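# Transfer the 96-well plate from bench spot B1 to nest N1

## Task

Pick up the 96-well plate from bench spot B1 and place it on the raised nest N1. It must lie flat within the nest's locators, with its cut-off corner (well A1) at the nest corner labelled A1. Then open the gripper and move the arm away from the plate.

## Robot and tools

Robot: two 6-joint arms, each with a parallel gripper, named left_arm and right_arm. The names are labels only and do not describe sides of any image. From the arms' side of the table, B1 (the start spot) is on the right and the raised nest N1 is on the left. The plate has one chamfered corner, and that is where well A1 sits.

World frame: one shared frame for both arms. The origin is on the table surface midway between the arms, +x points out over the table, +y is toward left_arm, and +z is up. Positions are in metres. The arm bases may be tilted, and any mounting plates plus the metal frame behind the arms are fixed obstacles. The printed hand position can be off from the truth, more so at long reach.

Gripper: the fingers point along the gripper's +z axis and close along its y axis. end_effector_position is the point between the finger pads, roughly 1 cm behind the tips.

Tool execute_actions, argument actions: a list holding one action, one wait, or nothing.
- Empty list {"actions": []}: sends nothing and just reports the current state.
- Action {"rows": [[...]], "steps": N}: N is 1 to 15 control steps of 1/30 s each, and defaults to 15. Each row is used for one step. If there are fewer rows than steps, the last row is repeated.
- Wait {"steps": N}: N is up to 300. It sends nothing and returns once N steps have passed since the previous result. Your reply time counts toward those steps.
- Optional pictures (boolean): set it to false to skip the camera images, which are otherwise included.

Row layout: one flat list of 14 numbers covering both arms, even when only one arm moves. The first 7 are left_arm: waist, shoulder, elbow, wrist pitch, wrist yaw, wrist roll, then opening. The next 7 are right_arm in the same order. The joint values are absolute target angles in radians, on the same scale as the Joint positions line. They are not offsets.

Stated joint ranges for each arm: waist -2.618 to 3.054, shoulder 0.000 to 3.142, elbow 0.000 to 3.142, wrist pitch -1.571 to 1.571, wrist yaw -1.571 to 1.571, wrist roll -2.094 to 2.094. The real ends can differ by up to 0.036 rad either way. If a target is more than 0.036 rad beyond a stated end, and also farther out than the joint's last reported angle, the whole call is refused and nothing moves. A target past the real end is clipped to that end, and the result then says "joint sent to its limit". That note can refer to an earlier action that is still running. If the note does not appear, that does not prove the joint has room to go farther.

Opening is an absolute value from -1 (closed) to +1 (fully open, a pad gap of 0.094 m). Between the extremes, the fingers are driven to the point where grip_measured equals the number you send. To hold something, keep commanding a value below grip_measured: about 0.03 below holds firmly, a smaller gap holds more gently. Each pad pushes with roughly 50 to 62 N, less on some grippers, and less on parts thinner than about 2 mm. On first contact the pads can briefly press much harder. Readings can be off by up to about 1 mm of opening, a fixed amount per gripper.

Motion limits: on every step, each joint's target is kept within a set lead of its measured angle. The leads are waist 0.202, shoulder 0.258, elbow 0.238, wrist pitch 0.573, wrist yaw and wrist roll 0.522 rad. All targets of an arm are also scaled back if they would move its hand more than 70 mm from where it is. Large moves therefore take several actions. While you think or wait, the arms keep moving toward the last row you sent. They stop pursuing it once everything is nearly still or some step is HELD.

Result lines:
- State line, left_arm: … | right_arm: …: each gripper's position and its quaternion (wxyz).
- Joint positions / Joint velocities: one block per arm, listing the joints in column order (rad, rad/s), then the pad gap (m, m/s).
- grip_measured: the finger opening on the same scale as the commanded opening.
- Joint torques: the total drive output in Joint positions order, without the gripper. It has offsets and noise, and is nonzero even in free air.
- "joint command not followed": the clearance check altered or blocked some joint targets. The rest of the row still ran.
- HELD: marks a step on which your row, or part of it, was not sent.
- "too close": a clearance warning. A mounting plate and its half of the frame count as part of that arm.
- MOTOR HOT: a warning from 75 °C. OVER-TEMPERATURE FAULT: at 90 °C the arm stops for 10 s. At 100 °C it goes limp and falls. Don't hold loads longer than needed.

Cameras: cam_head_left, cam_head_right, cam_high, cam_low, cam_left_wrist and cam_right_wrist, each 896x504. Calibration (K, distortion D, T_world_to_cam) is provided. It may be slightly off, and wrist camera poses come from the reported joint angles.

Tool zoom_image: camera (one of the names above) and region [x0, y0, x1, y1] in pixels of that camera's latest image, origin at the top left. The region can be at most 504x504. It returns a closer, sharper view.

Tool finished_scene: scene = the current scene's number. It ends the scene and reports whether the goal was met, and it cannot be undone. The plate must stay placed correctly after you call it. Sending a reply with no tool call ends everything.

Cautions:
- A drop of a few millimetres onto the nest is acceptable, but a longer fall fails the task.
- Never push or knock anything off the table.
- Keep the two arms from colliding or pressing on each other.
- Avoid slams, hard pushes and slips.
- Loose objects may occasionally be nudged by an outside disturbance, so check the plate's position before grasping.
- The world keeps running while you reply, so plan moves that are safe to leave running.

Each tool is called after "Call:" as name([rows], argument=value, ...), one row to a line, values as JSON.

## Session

Call:
execute_actions(actions=[])

Scene clock: 0.00 s of 13200.00 s.
left_arm: end_effector_position=(+0.4142, +0.5145, +0.1467) grip_measured=+1.000 end_effector_quat_wxyz=(+0.074, -0.003, +0.996, -0.059) | right_arm: end_effector_position=(+0.3910, -0.6277, +0.3783) grip_measured=+1.000 end_effector_quat_wxyz=(+0.611, -0.061, +0.768, -0.182)
Joint positions: left_arm=[ 0.187  1.871  1.754 -1.162  0.023  0.386  0.094] | right_arm=[-0.963  1.122  1.078  0.077 -0.656 -0.469  0.094]
Joint velocities: left_arm=[ 0.007 -0.007 -0.007 -0.051 -0.007 -0.066  0.   ] | right_arm=[ 0.002 -0.002 -0.017 -0.081 -0.051  0.007  0.   ]
Joint torques (N m, as the arm reports them, + toward a larger angle): no reading
Motor temperatures (°C, as the motors report them): left_arm=[24 28 25 24 23 20] | right_arm=[22 25 24 21 22 19]
camera_calibration (this result's frames):
cam_left_wrist: T_world_to_cam=[[-0.160361, -0.981343, 0.106066, 0.557318], [-0.884048, 0.190588, 0.426773, 0.245695], [-0.439026, -0.0253302, -0.898117, 0.416108], [0, 0, 0, 1]] pos_world=[0.48926, 0.510633, 0.209746]
cam_right_wrist: T_world_to_cam=[[-0.144465, -0.944723, 0.294328, -0.6496], [-0.819217, -0.0526416, -0.571063, 0.51752], [0.55499, -0.323617, -0.766328, -0.0168041], [0, 0, 0, 1]] pos_world=[0.339443, -0.591887, 0.473855]

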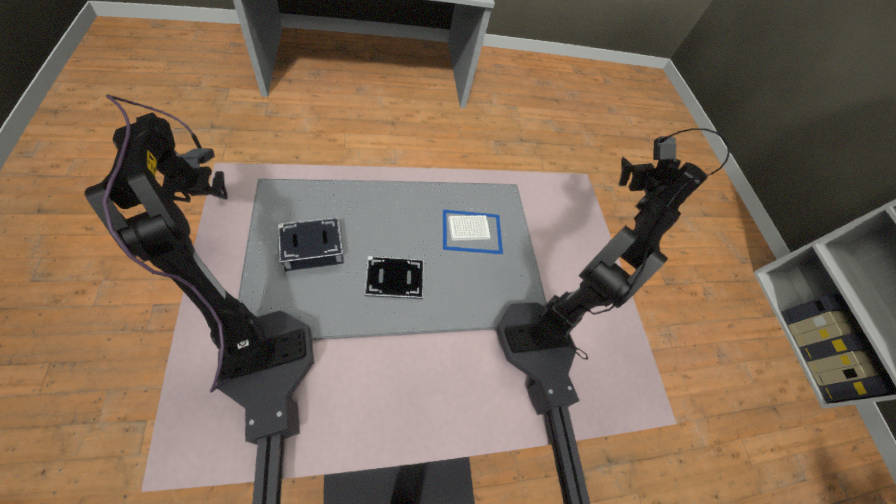

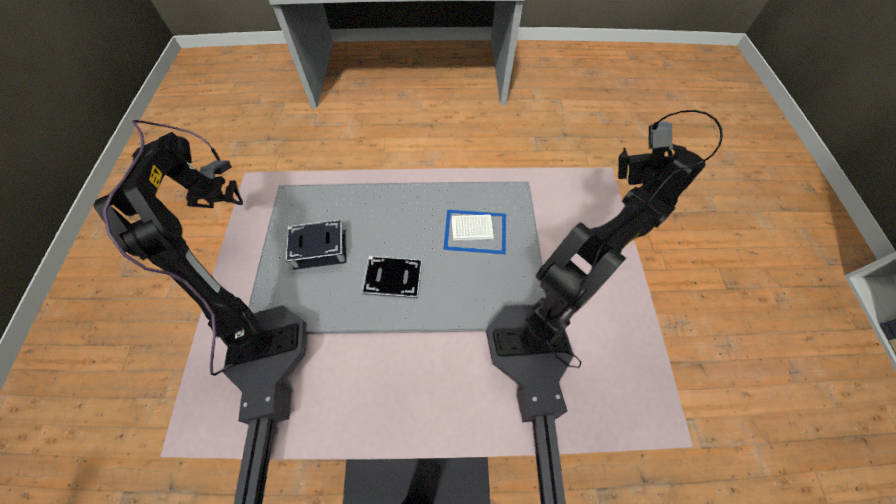

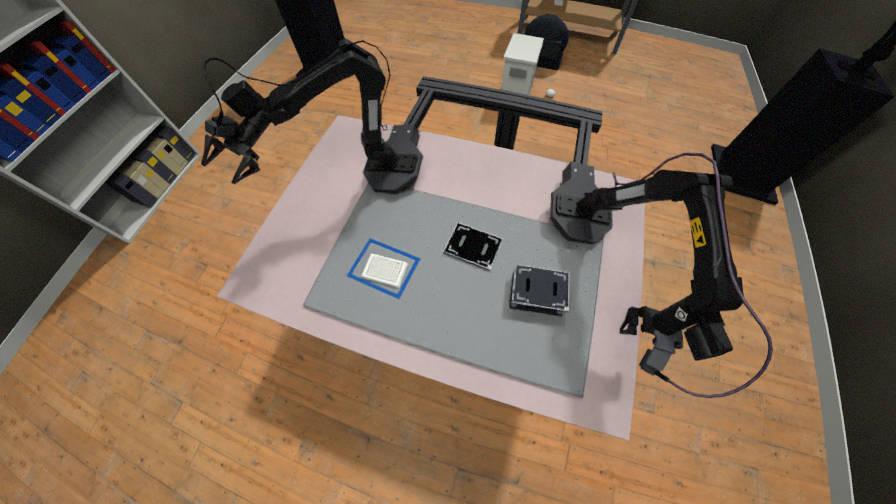

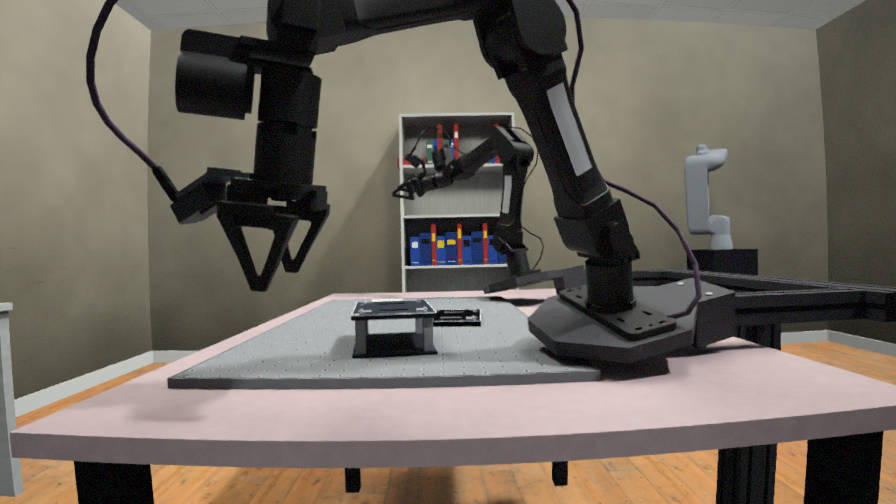

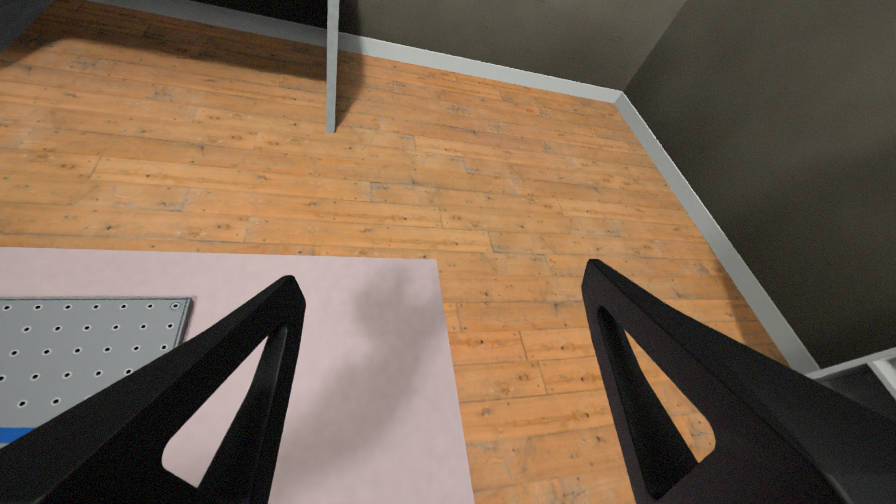

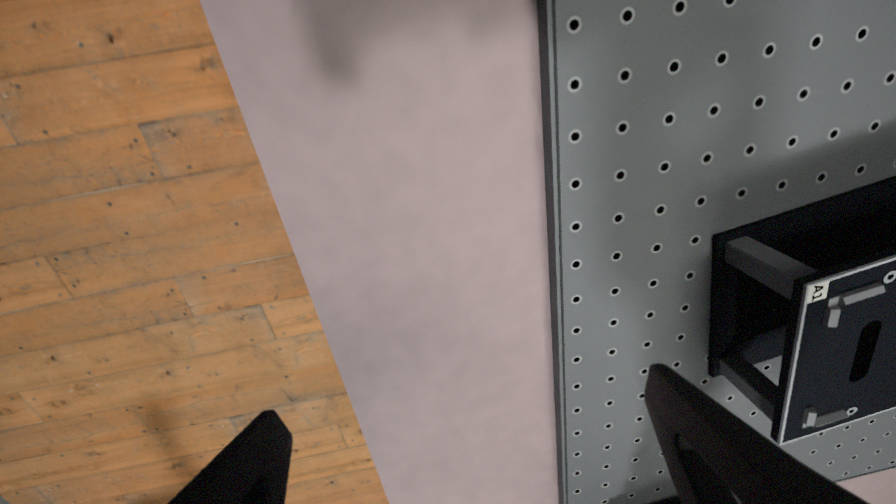

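Call:
zoom_image(camera="cam_high", region=[355, 245, 415, 295])

Call:
zoom_image(camera="cam_head_right", region=[440, 205, 510, 255])

Region (355, 245, 415, 295) of cam_high's 896x504 image, scaled by 8.400, with more detail than that image has.

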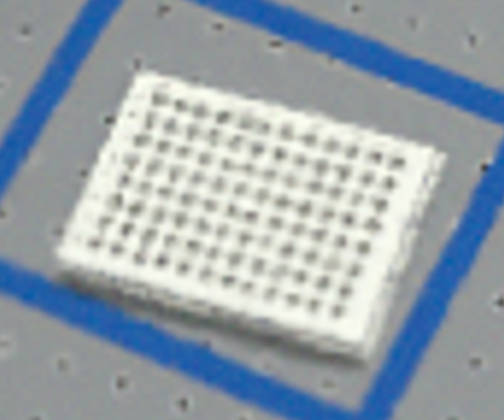

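Region (440, 205, 510, 255) of cam_head_right's 896x504 image, scaled by 7.200, with more detail than that image has; it fills the top 360 rows of this view, and the rest is white.

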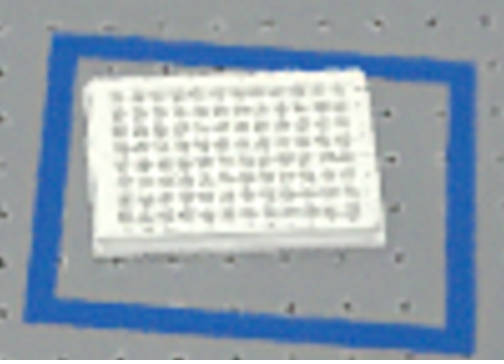

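Unclear; go look with the flip guess.

Call:
execute_actions([
  {"rows":[[0.187,1.871,1.754,-1.162,0.023,0.386,1,0.345,1.85,1.525,-0.93,0.23,1.96,1]]},
], pictures=false)

Call:
execute_actions([
  {"steps":30},
], pictures=false)

Call:
execute_actions([
  {"rows":[[0.187,1.871,1.754,-1.162,0.023,0.386,1,0.345,1.89,1.525,-0.93,0.23,1.96,1],[0.187,1.871,1.754,-1.162,0.023,0.386,1,0.345,1.92,1.525,-0.93,0.23,1.96,1],[0.187,1.871,1.754,-1.162,0.023,0.386,1,0.345,1.95,1.525,-0.93,0.23,1.96,1],[0.187,1.871,1.754,-1.162,0.023,0.386,1,0.345,1.98,1.525,-0.93,0.23,1.96,1],[0.187,1.871,1.754,-1.162,0.023,0.386,1,0.345,2.0,1.525,-0.93,0.23,1.96,1]]},
])

Scene clock: 15.13 s of 13200.00 s.
left_arm: end_effector_position=(+0.4142, +0.5145, +0.1467) grip_measured=+1.000 end_effector_quat_wxyz=(+0.074, -0.003, +0.996, -0.059) | right_arm: end_effector_position=(+0.4588, -0.5090, +0.0901) grip_measured=+1.000 end_effector_quat_wxyz=(+0.139, +0.390, +0.910, +0.023)
Joint positions: left_arm=[ 0.187  1.871  1.754 -1.162  0.023  0.386  0.094] | right_arm=[-0.36   1.836  1.475 -0.705  0.09   0.496  0.094]
Joint velocities: left_arm=[-0.007  0.002  0.002  0.007 -0.037  0.081  0.   ] | right_arm=[ 1.546  1.077  0.017 -1.399  0.886  2.63   0.   ]
Joint torques (N m, as the arm reports them, + toward a larger angle): left_arm=[ -1.61 -12.83   5.46   0.46   0.12   0.01] | right_arm=[  3.55 -14.2    8.58   0.68  -0.11  -0.07]
Motor temperatures (°C, as the motors report them): left_arm=[24 34 26 24 23 20] | right_arm=[22 27 26 23 22 19]
Steps of this call (steps 1 to 130: nothing new was sent; then 10.30 s passed at rest; steps 131 to 145: all 15 steps of this action). Readings (joint positions):
131: left_arm=[0.187 1.871 1.754 -1.162 0.023 0.386] | right_arm=[-0.940 1.141 1.109 0.013 -0.597 -0.412]
132: left_arm=[0.187 1.871 1.754 -1.162 0.023 0.386] | right_arm=[-0.896 1.184 1.170 -0.061 -0.522 -0.340]
134: left_arm=[0.187 1.871 1.754 -1.162 0.023 0.386] | right_arm=[-0.795 1.303 1.303 -0.202 -0.371 -0.193]
138: left_arm=[0.187 1.871 1.754 -1.162 0.023 0.386] | right_arm=[-0.629 1.521 1.446 -0.402 -0.153 0.035]
145: the state above

Scene clock: 16.13 s of 13200.00 s.
left_arm: end_effector_position=(+0.4142, +0.5145, +0.1467) grip_measured=+1.000 end_effector_quat_wxyz=(+0.074, -0.003, +0.996, -0.059) | right_arm: end_effector_position=(+0.4169, -0.2318, +0.1195) grip_measured=+1.000 end_effector_quat_wxyz=(+0.030, +0.705, +0.703, +0.087)
Joint positions: left_arm=[ 0.187  1.871  1.754 -1.162  0.023  0.386  0.094] | right_arm=[ 0.339  1.873  1.497 -0.906  0.214  1.946  0.094]
Joint velocities: left_arm=[-0.002 -0.012 -0.002 -0.007 -0.007  0.007  0.   ] | right_arm=[ 0.002 -0.007 -0.017 -0.022 -0.051 -0.007  0.   ]
Joint torques (N m, as the arm reports them, + toward a larger angle): left_arm=[ -1.6  -12.85   5.44   0.46   0.13   0.02] | right_arm=[  2.13 -11.09   7.36   0.39   0.14   0.06]
Motor temperatures (°C, as the motors report them): left_arm=[24 34 27 24 23 20] | right_arm=[22 27 27 23 22 19]
Steps of this call (steps 1 to 30: the robot went on to your last target). Readings (joint positions):
1: left_arm=[0.187 1.871 1.754 -1.162 0.023 0.386] | right_arm=[-0.301 1.868 1.475 -0.748 0.117 0.593]
2: left_arm=[0.187 1.871 1.754 -1.162 0.023 0.386] | right_arm=[-0.239 1.891 1.475 -0.785 0.136 0.688]
4: left_arm=[0.187 1.871 1.754 -1.162 0.023 0.386] | right_arm=[-0.109 1.911 1.475 -0.833 0.158 0.866]
8: left_arm=[0.187 1.871 1.754 -1.162 0.023 0.386] | right_arm=[0.150 1.899 1.485 -0.867 0.184 1.208]
30: the state above

Scene clock: 16.63 s of 13200.00 s.
left_arm: end_effector_position=(+0.4142, +0.5145, +0.1467) grip_measured=+1.000 end_effector_quat_wxyz=(+0.074, -0.003, +0.996, -0.059) | right_arm: end_effector_position=(+0.4033, -0.2250, +0.0663) grip_measured=+1.000 end_effector_quat_wxyz=(+0.005, +0.699, +0.715, +0.023)
Joint positions: left_arm=[ 0.187  1.871  1.754 -1.162  0.023  0.386  0.094] | right_arm=[ 0.339  2.021  1.509 -0.91   0.217  1.951  0.094]
Joint velocities: left_arm=[ 0.012 -0.017  0.002  0.081 -0.037 -0.022  0.   ] | right_arm=[-0.007 -0.007 -0.017  0.022 -0.051 -0.022  0.   ]
Joint torques (N m, as the arm reports them, + toward a larger angle): left_arm=[ -1.61 -12.82   5.47   0.46   0.12   0.01] | right_arm=[  2.17 -11.63   6.04   0.22   0.1    0.12]
Motor temperatures (°C, as the motors report them): left_arm=[24 34 27 24 23 20] | right_arm=[22 27 27 23 22 19]
Steps of this call (steps 1 to 15: all 15 steps of this action). Readings (joint positions):
1: left_arm=[0.187 1.871 1.754 -1.162 0.023 0.386] | right_arm=[0.339 1.874 1.497 -0.906 0.214 1.948]
2: left_arm=[0.187 1.871 1.754 -1.162 0.023 0.386] | right_arm=[0.339 1.878 1.498 -0.906 0.215 1.949]
4: left_arm=[0.187 1.871 1.754 -1.162 0.023 0.386] | right_arm=[0.339 1.905 1.505 -0.907 0.216 1.950]
8: left_arm=[0.187 1.871 1.754 -1.162 0.023 0.386] | right_arm=[0.339 1.993 1.509 -0.908 0.217 1.951]
15: the state above
camera_calibration (this result's frames):
cam_left_wrist: T_world_to_cam=[[-0.160361, -0.981343, 0.106066, 0.557318], [-0.884048, 0.190588, 0.426773, 0.245695], [-0.439026, -0.0253302, -0.898117, 0.416108], [0, 0, 0, 1]] pos_world=[0.48926, 0.510633, 0.209746]
cam_right_wrist: T_world_to_cam=[[-0.99841, 0.0410898, -0.0385928, 0.412646], [0.00323522, 0.725249, 0.688479, 0.130525], [0.0562788, 0.687259, -0.724229, 0.293405], [0, 0, 0, 1]] pos_world=[0.395055, -0.313264, 0.138554]

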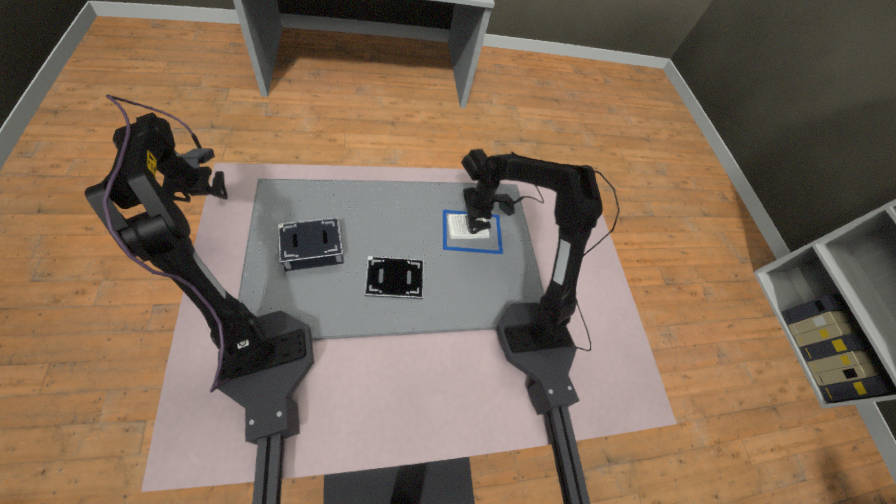

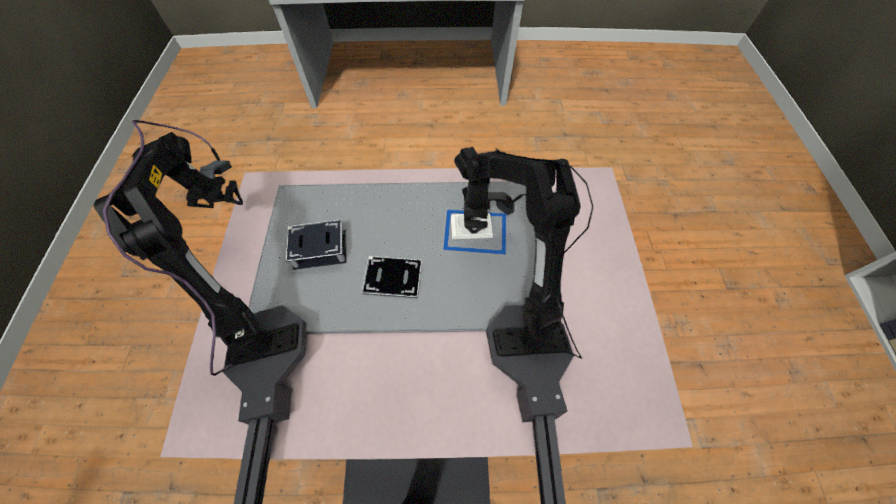

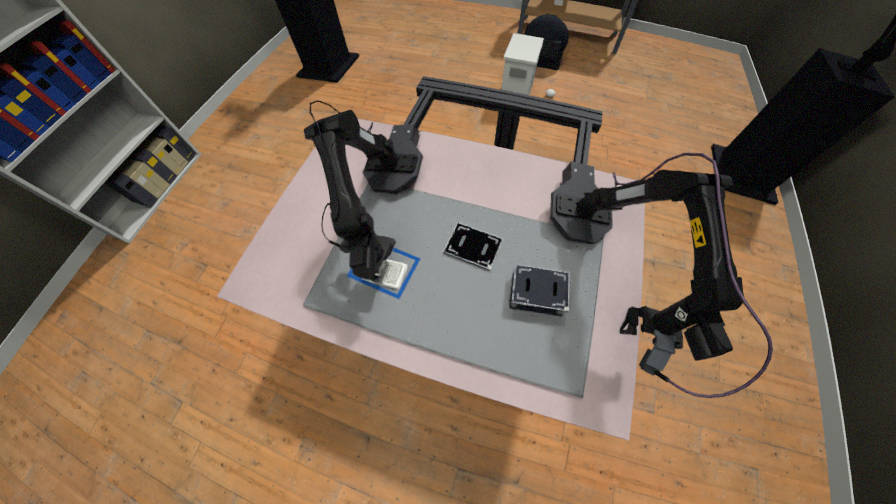

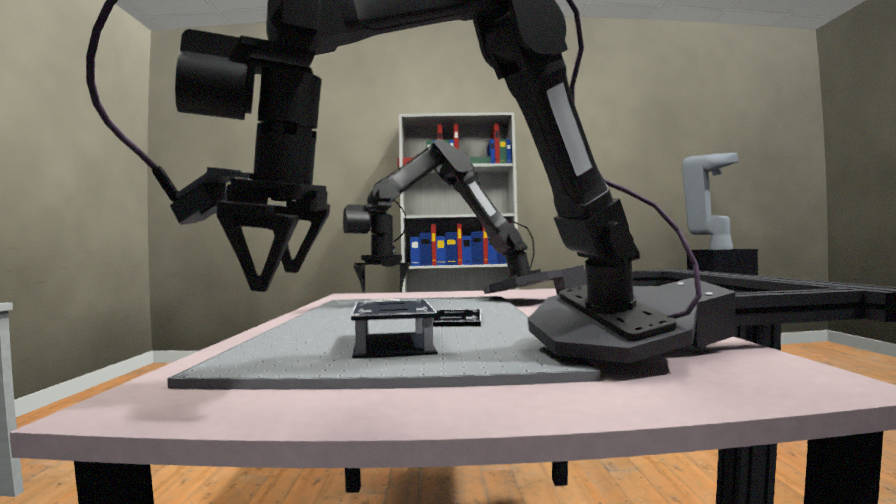

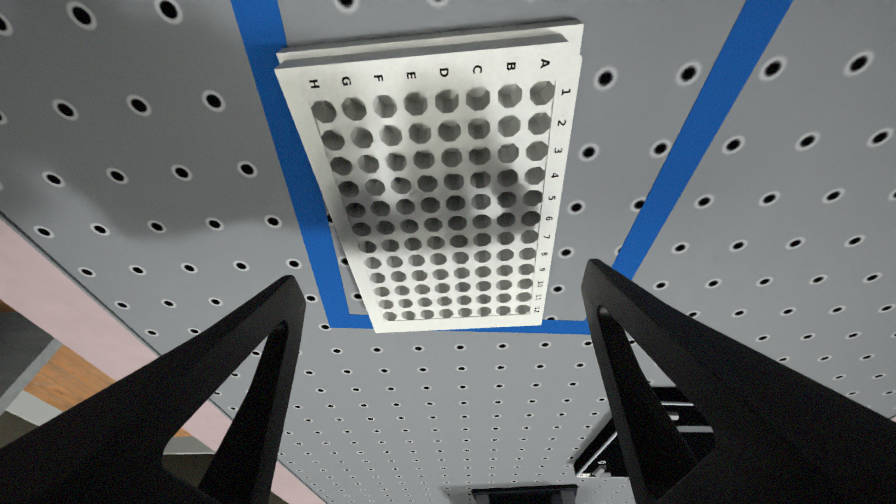

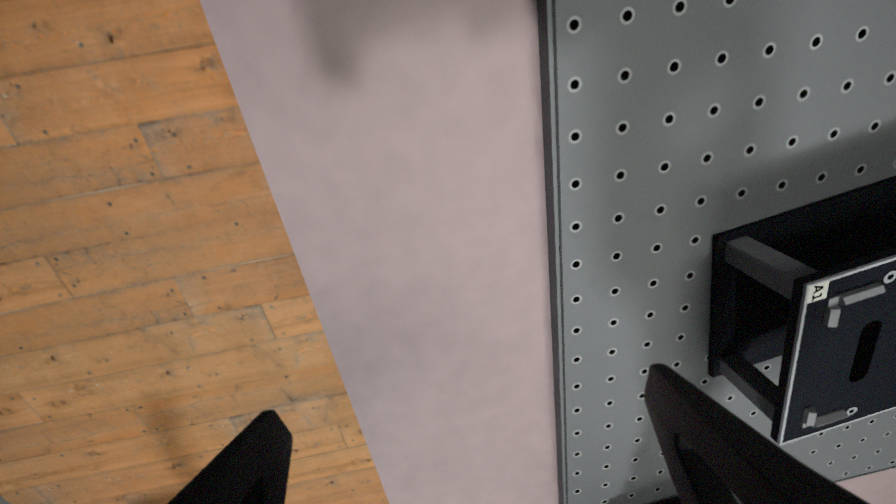

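Call:
execute_actions([
  {"rows":[[0.187,1.871,1.754,-1.162,0.023,0.386,1,0.325,2.03,1.49,-0.88,0.23,1.92,1],[0.187,1.871,1.754,-1.162,0.023,0.386,1,0.32,2.035,1.478,-0.86,0.23,1.91,1],[0.187,1.871,1.754,-1.162,0.023,0.386,1,0.315,2.04,1.466,-0.845,0.23,1.91,1],[0.187,1.871,1.754,-1.162,0.023,0.386,1,0.315,2.045,1.454,-0.83,0.23,1.91,1],[0.187,1.871,1.754,-1.162,0.023,0.386,1,0.315,2.048,1.442,-0.815,0.23,1.91,1],[0.187,1.871,1.754,-1.162,0.023,0.386,1,0.315,2.048,1.429,-0.81,0.23,1.91,1]]},
])

Scene clock: 24.33 s of 13200.00 s.
left_arm: end_effector_position=(+0.4142, +0.5145, +0.1467) grip_measured=+1.000 end_effector_quat_wxyz=(+0.074, -0.003, +0.996, -0.059) | right_arm: end_effector_position=(+0.3975, -0.2313, +0.0371) grip_measured=+1.000 end_effector_quat_wxyz=(+0.003, +0.695, +0.719, +0.014)
Joint positions: left_arm=[ 0.187  1.871  1.754 -1.162  0.023  0.386  0.094] | right_arm=[ 0.315  2.052  1.439 -0.822  0.217  1.92   0.094]
Joint velocities: left_arm=[-0.017  0.002  0.002 -0.022  0.022 -0.007  0.   ] | right_arm=[ 0.012 -0.002 -0.002  0.037 -0.022 -0.007  0.   ]
Joint torques (N m, as the arm reports them, + toward a larger angle): left_arm=[ -1.59 -12.84   5.46   0.46   0.12   0.01] | right_arm=[  1.84 -10.61   4.22   0.33   0.11  -0.09]
Motor temperatures (°C, as the motors report them): left_arm=[24 35 27 24 23 20] | right_arm=[22 29 27 23 22 19]
Steps of this call (steps 1 to 15: the robot went on to your last target; steps 16 to 90: nothing new was sent; then 4.20 s passed at rest; steps 91 to 105: all 15 steps of this action). Readings (joint positions):
91: left_arm=[0.187 1.871 1.754 -1.162 0.023 0.386] | right_arm=[0.338 2.021 1.509 -0.908 0.217 1.948]
92: left_arm=[0.187 1.871 1.754 -1.162 0.023 0.386] | right_arm=[0.337 2.021 1.507 -0.900 0.217 1.943]
94: left_arm=[0.187 1.871 1.754 -1.162 0.023 0.386] | right_arm=[0.329 2.022 1.494 -0.875 0.217 1.934]
98: left_arm=[0.187 1.871 1.754 -1.162 0.023 0.386] | right_arm=[0.316 2.037 1.453 -0.838 0.217 1.925]
105: the state above
camera_calibration (this result's frames):
cam_left_wrist: T_world_to_cam=[[-0.160361, -0.981343, 0.106066, 0.557318], [-0.884048, 0.190588, 0.426773, 0.245695], [-0.439026, -0.0253302, -0.898117, 0.416108], [0, 0, 0, 1]] pos_world=[0.48926, 0.510633, 0.209746]
cam_right_wrist: T_world_to_cam=[[-0.99926, 0.0302536, -0.0237458, 0.403325], [0.00599754, 0.732448, 0.680797, 0.156046], [0.0379891, 0.680151, -0.732087, 0.282815], [0, 0, 0, 1]] pos_world=[0.391347, -0.318855, 0.110387]

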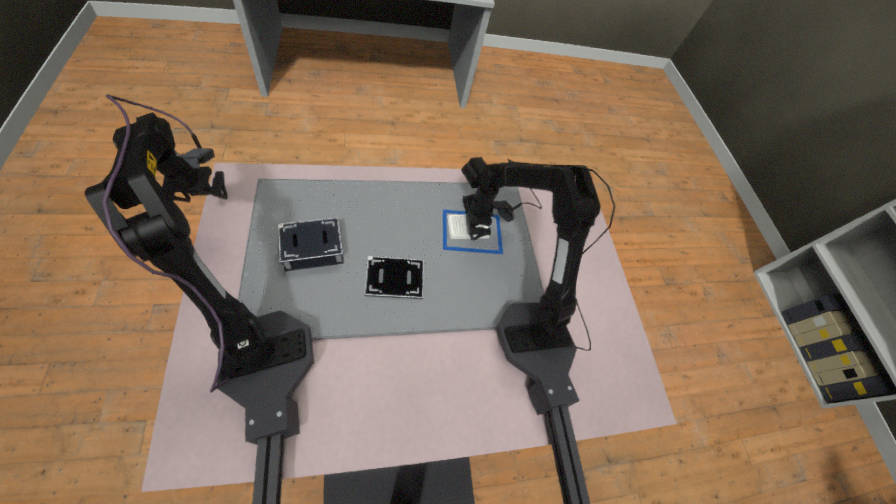

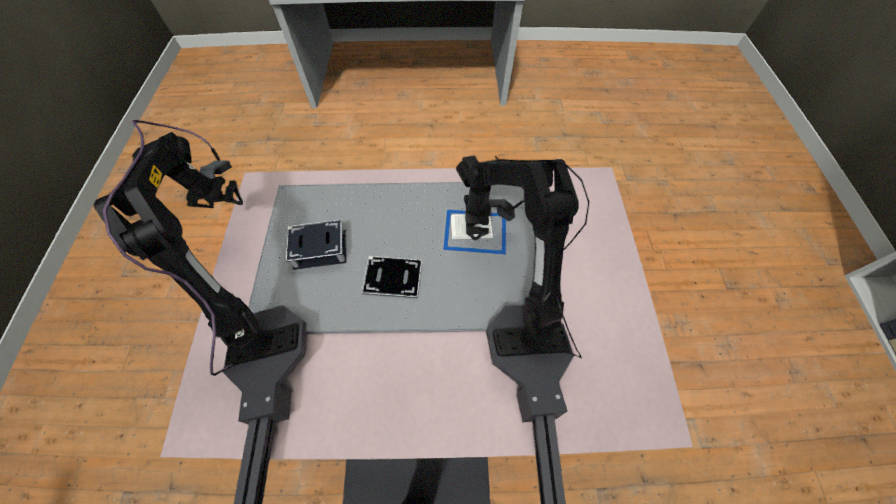

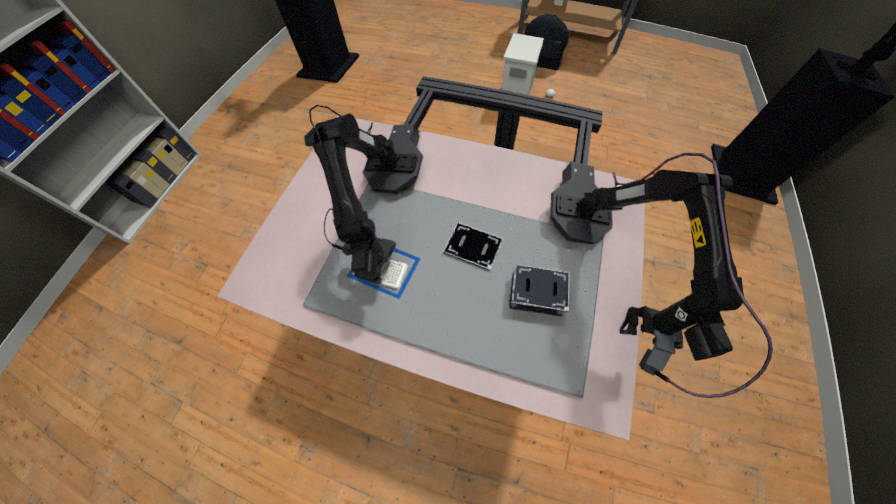

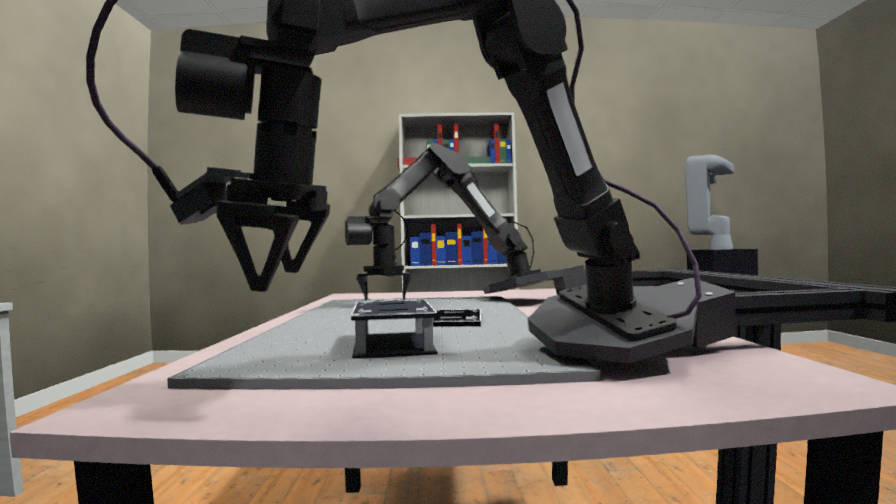

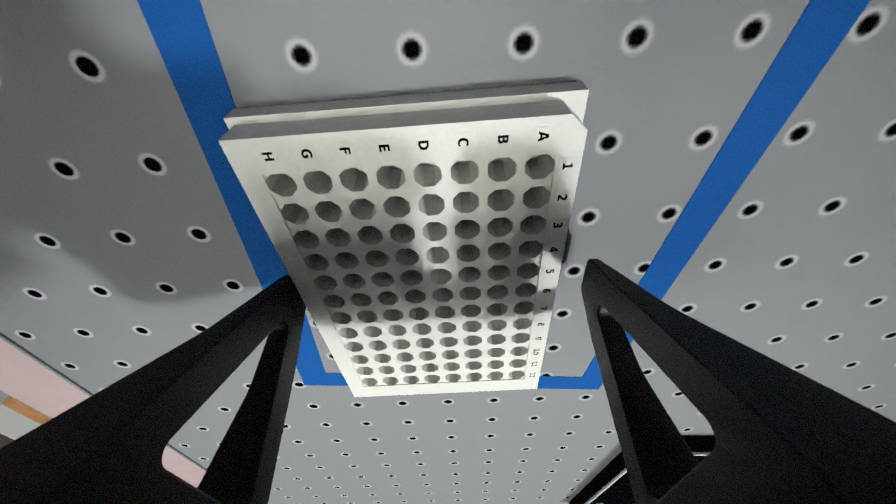

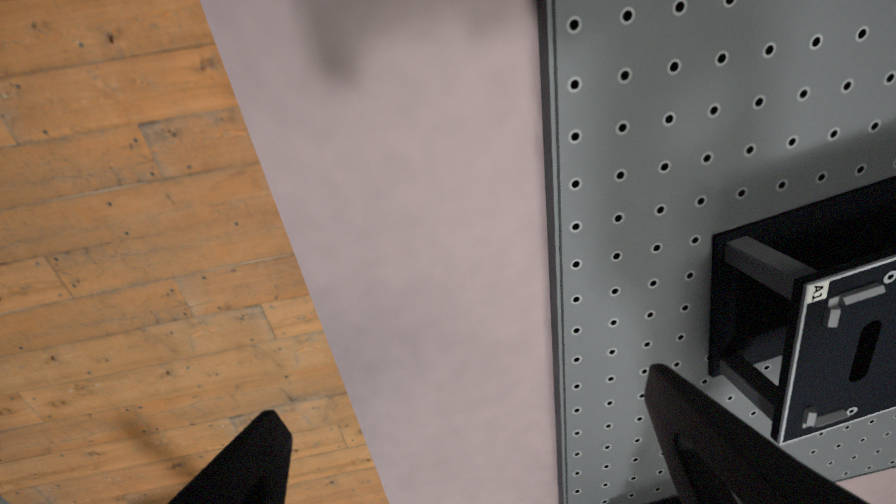

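Call:
execute_actions([
  {"rows":[[0.187,1.871,1.754,-1.162,0.023,0.386,1,0.315,2.05,1.429,-0.778,0.23,1.91,1],[0.187,1.871,1.754,-1.162,0.023,0.386,1,0.315,2.05,1.429,-0.778,0.23,1.91,1],[0.187,1.871,1.754,-1.162,0.023,0.386,1,0.315,2.06,1.429,-0.778,0.23,1.91,1],[0.187,1.871,1.754,-1.162,0.023,0.386,1,0.315,2.077,1.429,-0.778,0.23,1.91,1]]},
], pictures=false)

Call:
execute_actions([
  {"rows":[[0.187,1.871,1.754,-1.162,0.023,0.386,1,0.315,2.07,1.429,-0.778,0.23,1.91,0.71]]},
])

Scene clock: 32.17 s of 13200.00 s.
left_arm: end_effector_position=(+0.4142, +0.5145, +0.1467) grip_measured=+1.000 end_effector_quat_wxyz=(+0.074, -0.003, +0.996, -0.059) | right_arm: end_effector_position=(+0.4024, -0.2273, +0.0289) grip_measured=+1.000 end_effector_quat_wxyz=(+0.006, +0.695, +0.718, +0.021)
Joint positions: left_arm=[ 0.187  1.871  1.754 -1.162  0.023  0.386  0.094] | right_arm=[ 0.315  2.075  1.439 -0.784  0.217  1.919  0.094]
Joint velocities: left_arm=[ 0.007 -0.002 -0.017 -0.007  0.007 -0.007  0.   ] | right_arm=[-0.002 -0.002 -0.012  0.037 -0.051 -0.022  0.   ]
Joint torques (N m, as the arm reports them, + toward a larger angle): left_arm=[ -1.63 -12.84   5.45   0.46   0.13   0.01] | right_arm=[  1.86 -10.08   4.03   0.38   0.12  -0.14]
Motor temperatures (°C, as the motors report them): left_arm=[24 36 27 24 23 20] | right_arm=[22 30 26 22 22 19]
Steps of this call (steps 1 to 15: the robot went on to your last target; steps 16 to 90: nothing new was sent; then 4.33 s passed at rest; steps 91 to 105: all 15 steps of this action). Readings (joint positions):
91: left_arm=[0.187 1.871 1.754 -1.162 0.023 0.386] | right_arm=[0.315 2.052 1.439 -0.812 0.217 1.919]
92: left_arm=[0.187 1.871 1.754 -1.162 0.023 0.386] | right_arm=[0.315 2.052 1.439 -0.807 0.217 1.919]
94: left_arm=[0.187 1.871 1.754 -1.162 0.023 0.386] | right_arm=[0.315 2.054 1.439 -0.797 0.217 1.919]
98: left_arm=[0.187 1.871 1.754 -1.162 0.023 0.386] | right_arm=[0.315 2.068 1.439 -0.787 0.217 1.919]
105: the state above

Scene clock: 32.67 s of 13200.00 s.
left_arm: end_effector_position=(+0.4142, +0.5145, +0.1467) grip_measured=+1.000 end_effector_quat_wxyz=(+0.074, -0.003, +0.996, -0.059) | right_arm: end_effector_position=(+0.4026, -0.2272, +0.0289) grip_measured=+0.749 end_effector_quat_wxyz=(+0.006, +0.695, +0.718, +0.021)
Joint positions: left_arm=[ 0.187  1.871  1.754 -1.162  0.023  0.386  0.094] | right_arm=[ 0.315  2.075  1.439 -0.783  0.217  1.919  0.082]
Joint velocities: left_arm=[-0.022 -0.007  0.002 -0.007  0.007 -0.037  0.   ] | right_arm=[ 0.002 -0.017 -0.007  0.051  0.022 -0.007  0.001]
Joint torques (N m, as the arm reports them, + toward a larger angle): left_arm=[ -1.57 -12.83   5.45   0.46   0.12   0.01] | right_arm=[  1.91 -10.75   4.05   0.44   0.11  -0.14]
Motor temperatures (°C, as the motors report them): left_arm=[24 36 27 24 23 20] | right_arm=[22 30 26 22 22 19]
Steps of this call (steps 1 to 15: all 15 steps of this action). Readings (joint positions):
1: left_arm=[0.187 1.871 1.754 -1.162 0.023 0.386] | right_arm=[0.315 2.075 1.439 -0.784 0.217 1.919]
2: left_arm=[0.187 1.871 1.754 -1.162 0.023 0.386] | right_arm=[0.315 2.075 1.439 -0.784 0.217 1.919]
4: left_arm=[0.187 1.871 1.754 -1.162 0.023 0.386] | right_arm=[0.315 2.075 1.439 -0.783 0.217 1.919]
8: left_arm=[0.187 1.871 1.754 -1.162 0.023 0.386] | right_arm=[0.315 2.075 1.439 -0.783 0.217 1.919]
15: the state above
camera_calibration (this result's frames):
cam_left_wrist: T_world_to_cam=[[-0.160361, -0.981343, 0.106066, 0.557318], [-0.884048, 0.190588, 0.426773, 0.245695], [-0.439026, -0.0253302, -0.898117, 0.416108], [0, 0, 0, 1]] pos_world=[0.48926, 0.510633, 0.209746]
cam_right_wrist: T_world_to_cam=[[-0.998746, 0.0321421, -0.0383795, 0.408754], [-0.00289182, 0.728332, 0.685218, 0.161089], [0.0499773, 0.68447, -0.727326, 0.269892], [0, 0, 0, 1]] pos_world=[0.395219, -0.315198, 0.101606]

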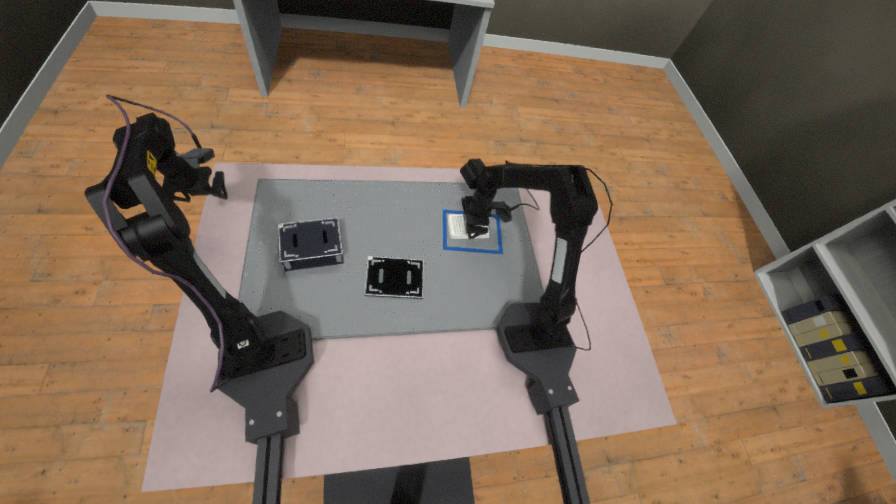

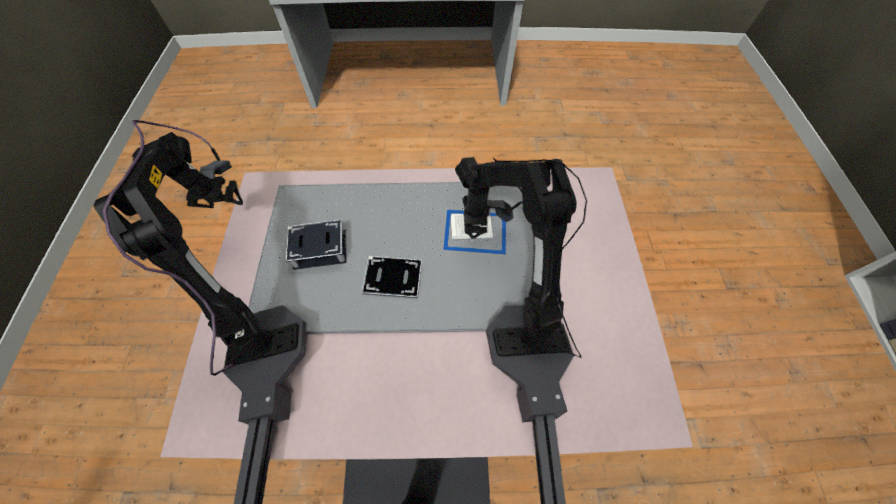

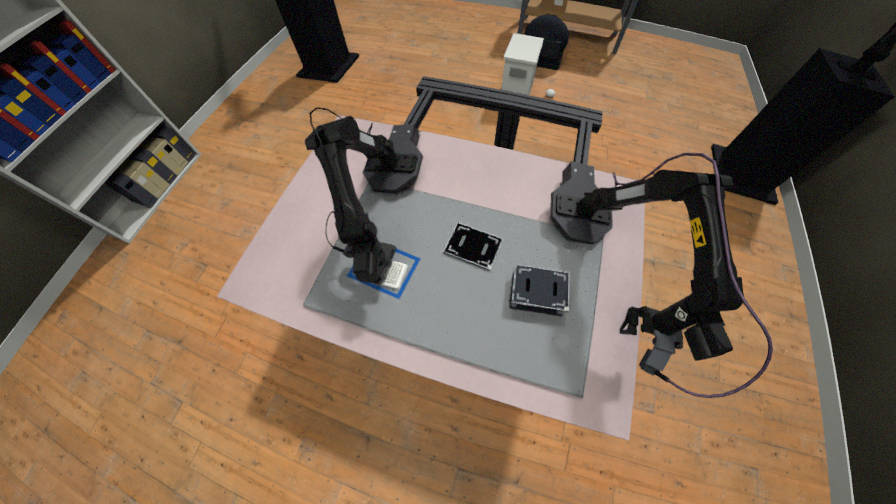

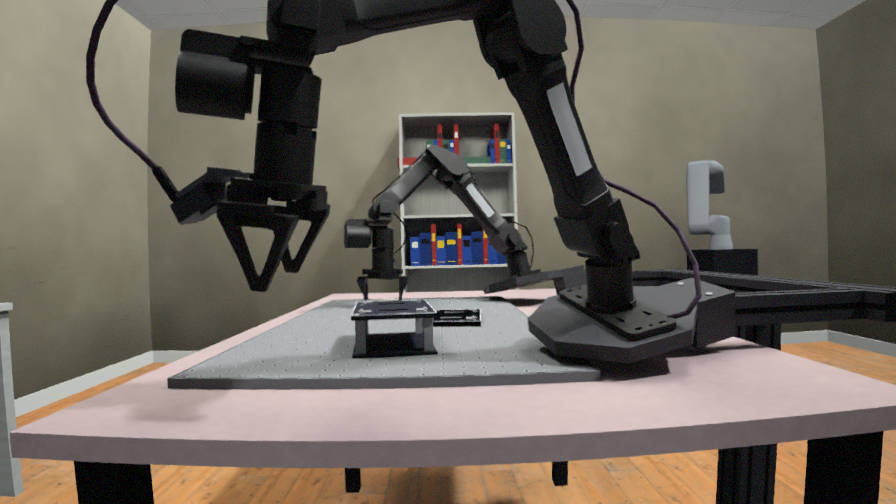

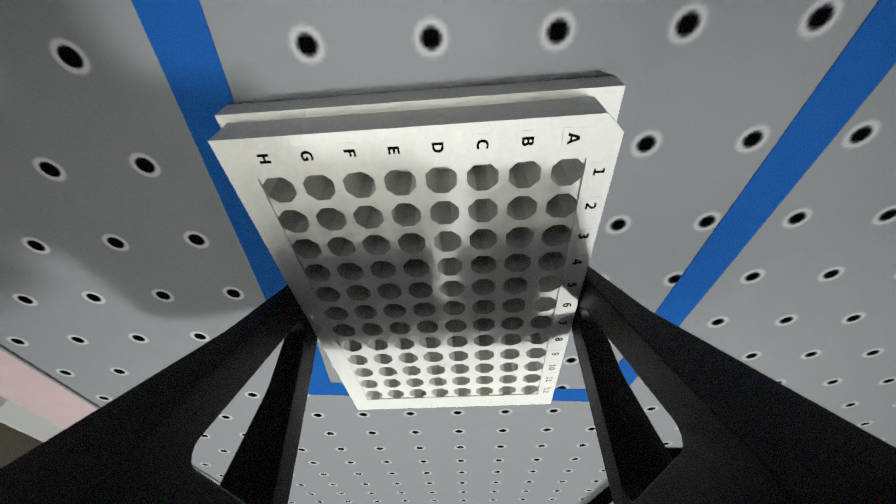

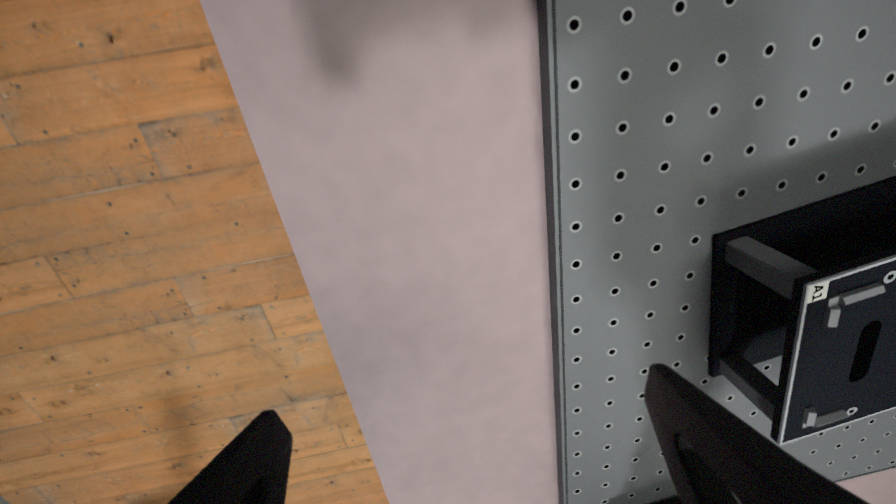

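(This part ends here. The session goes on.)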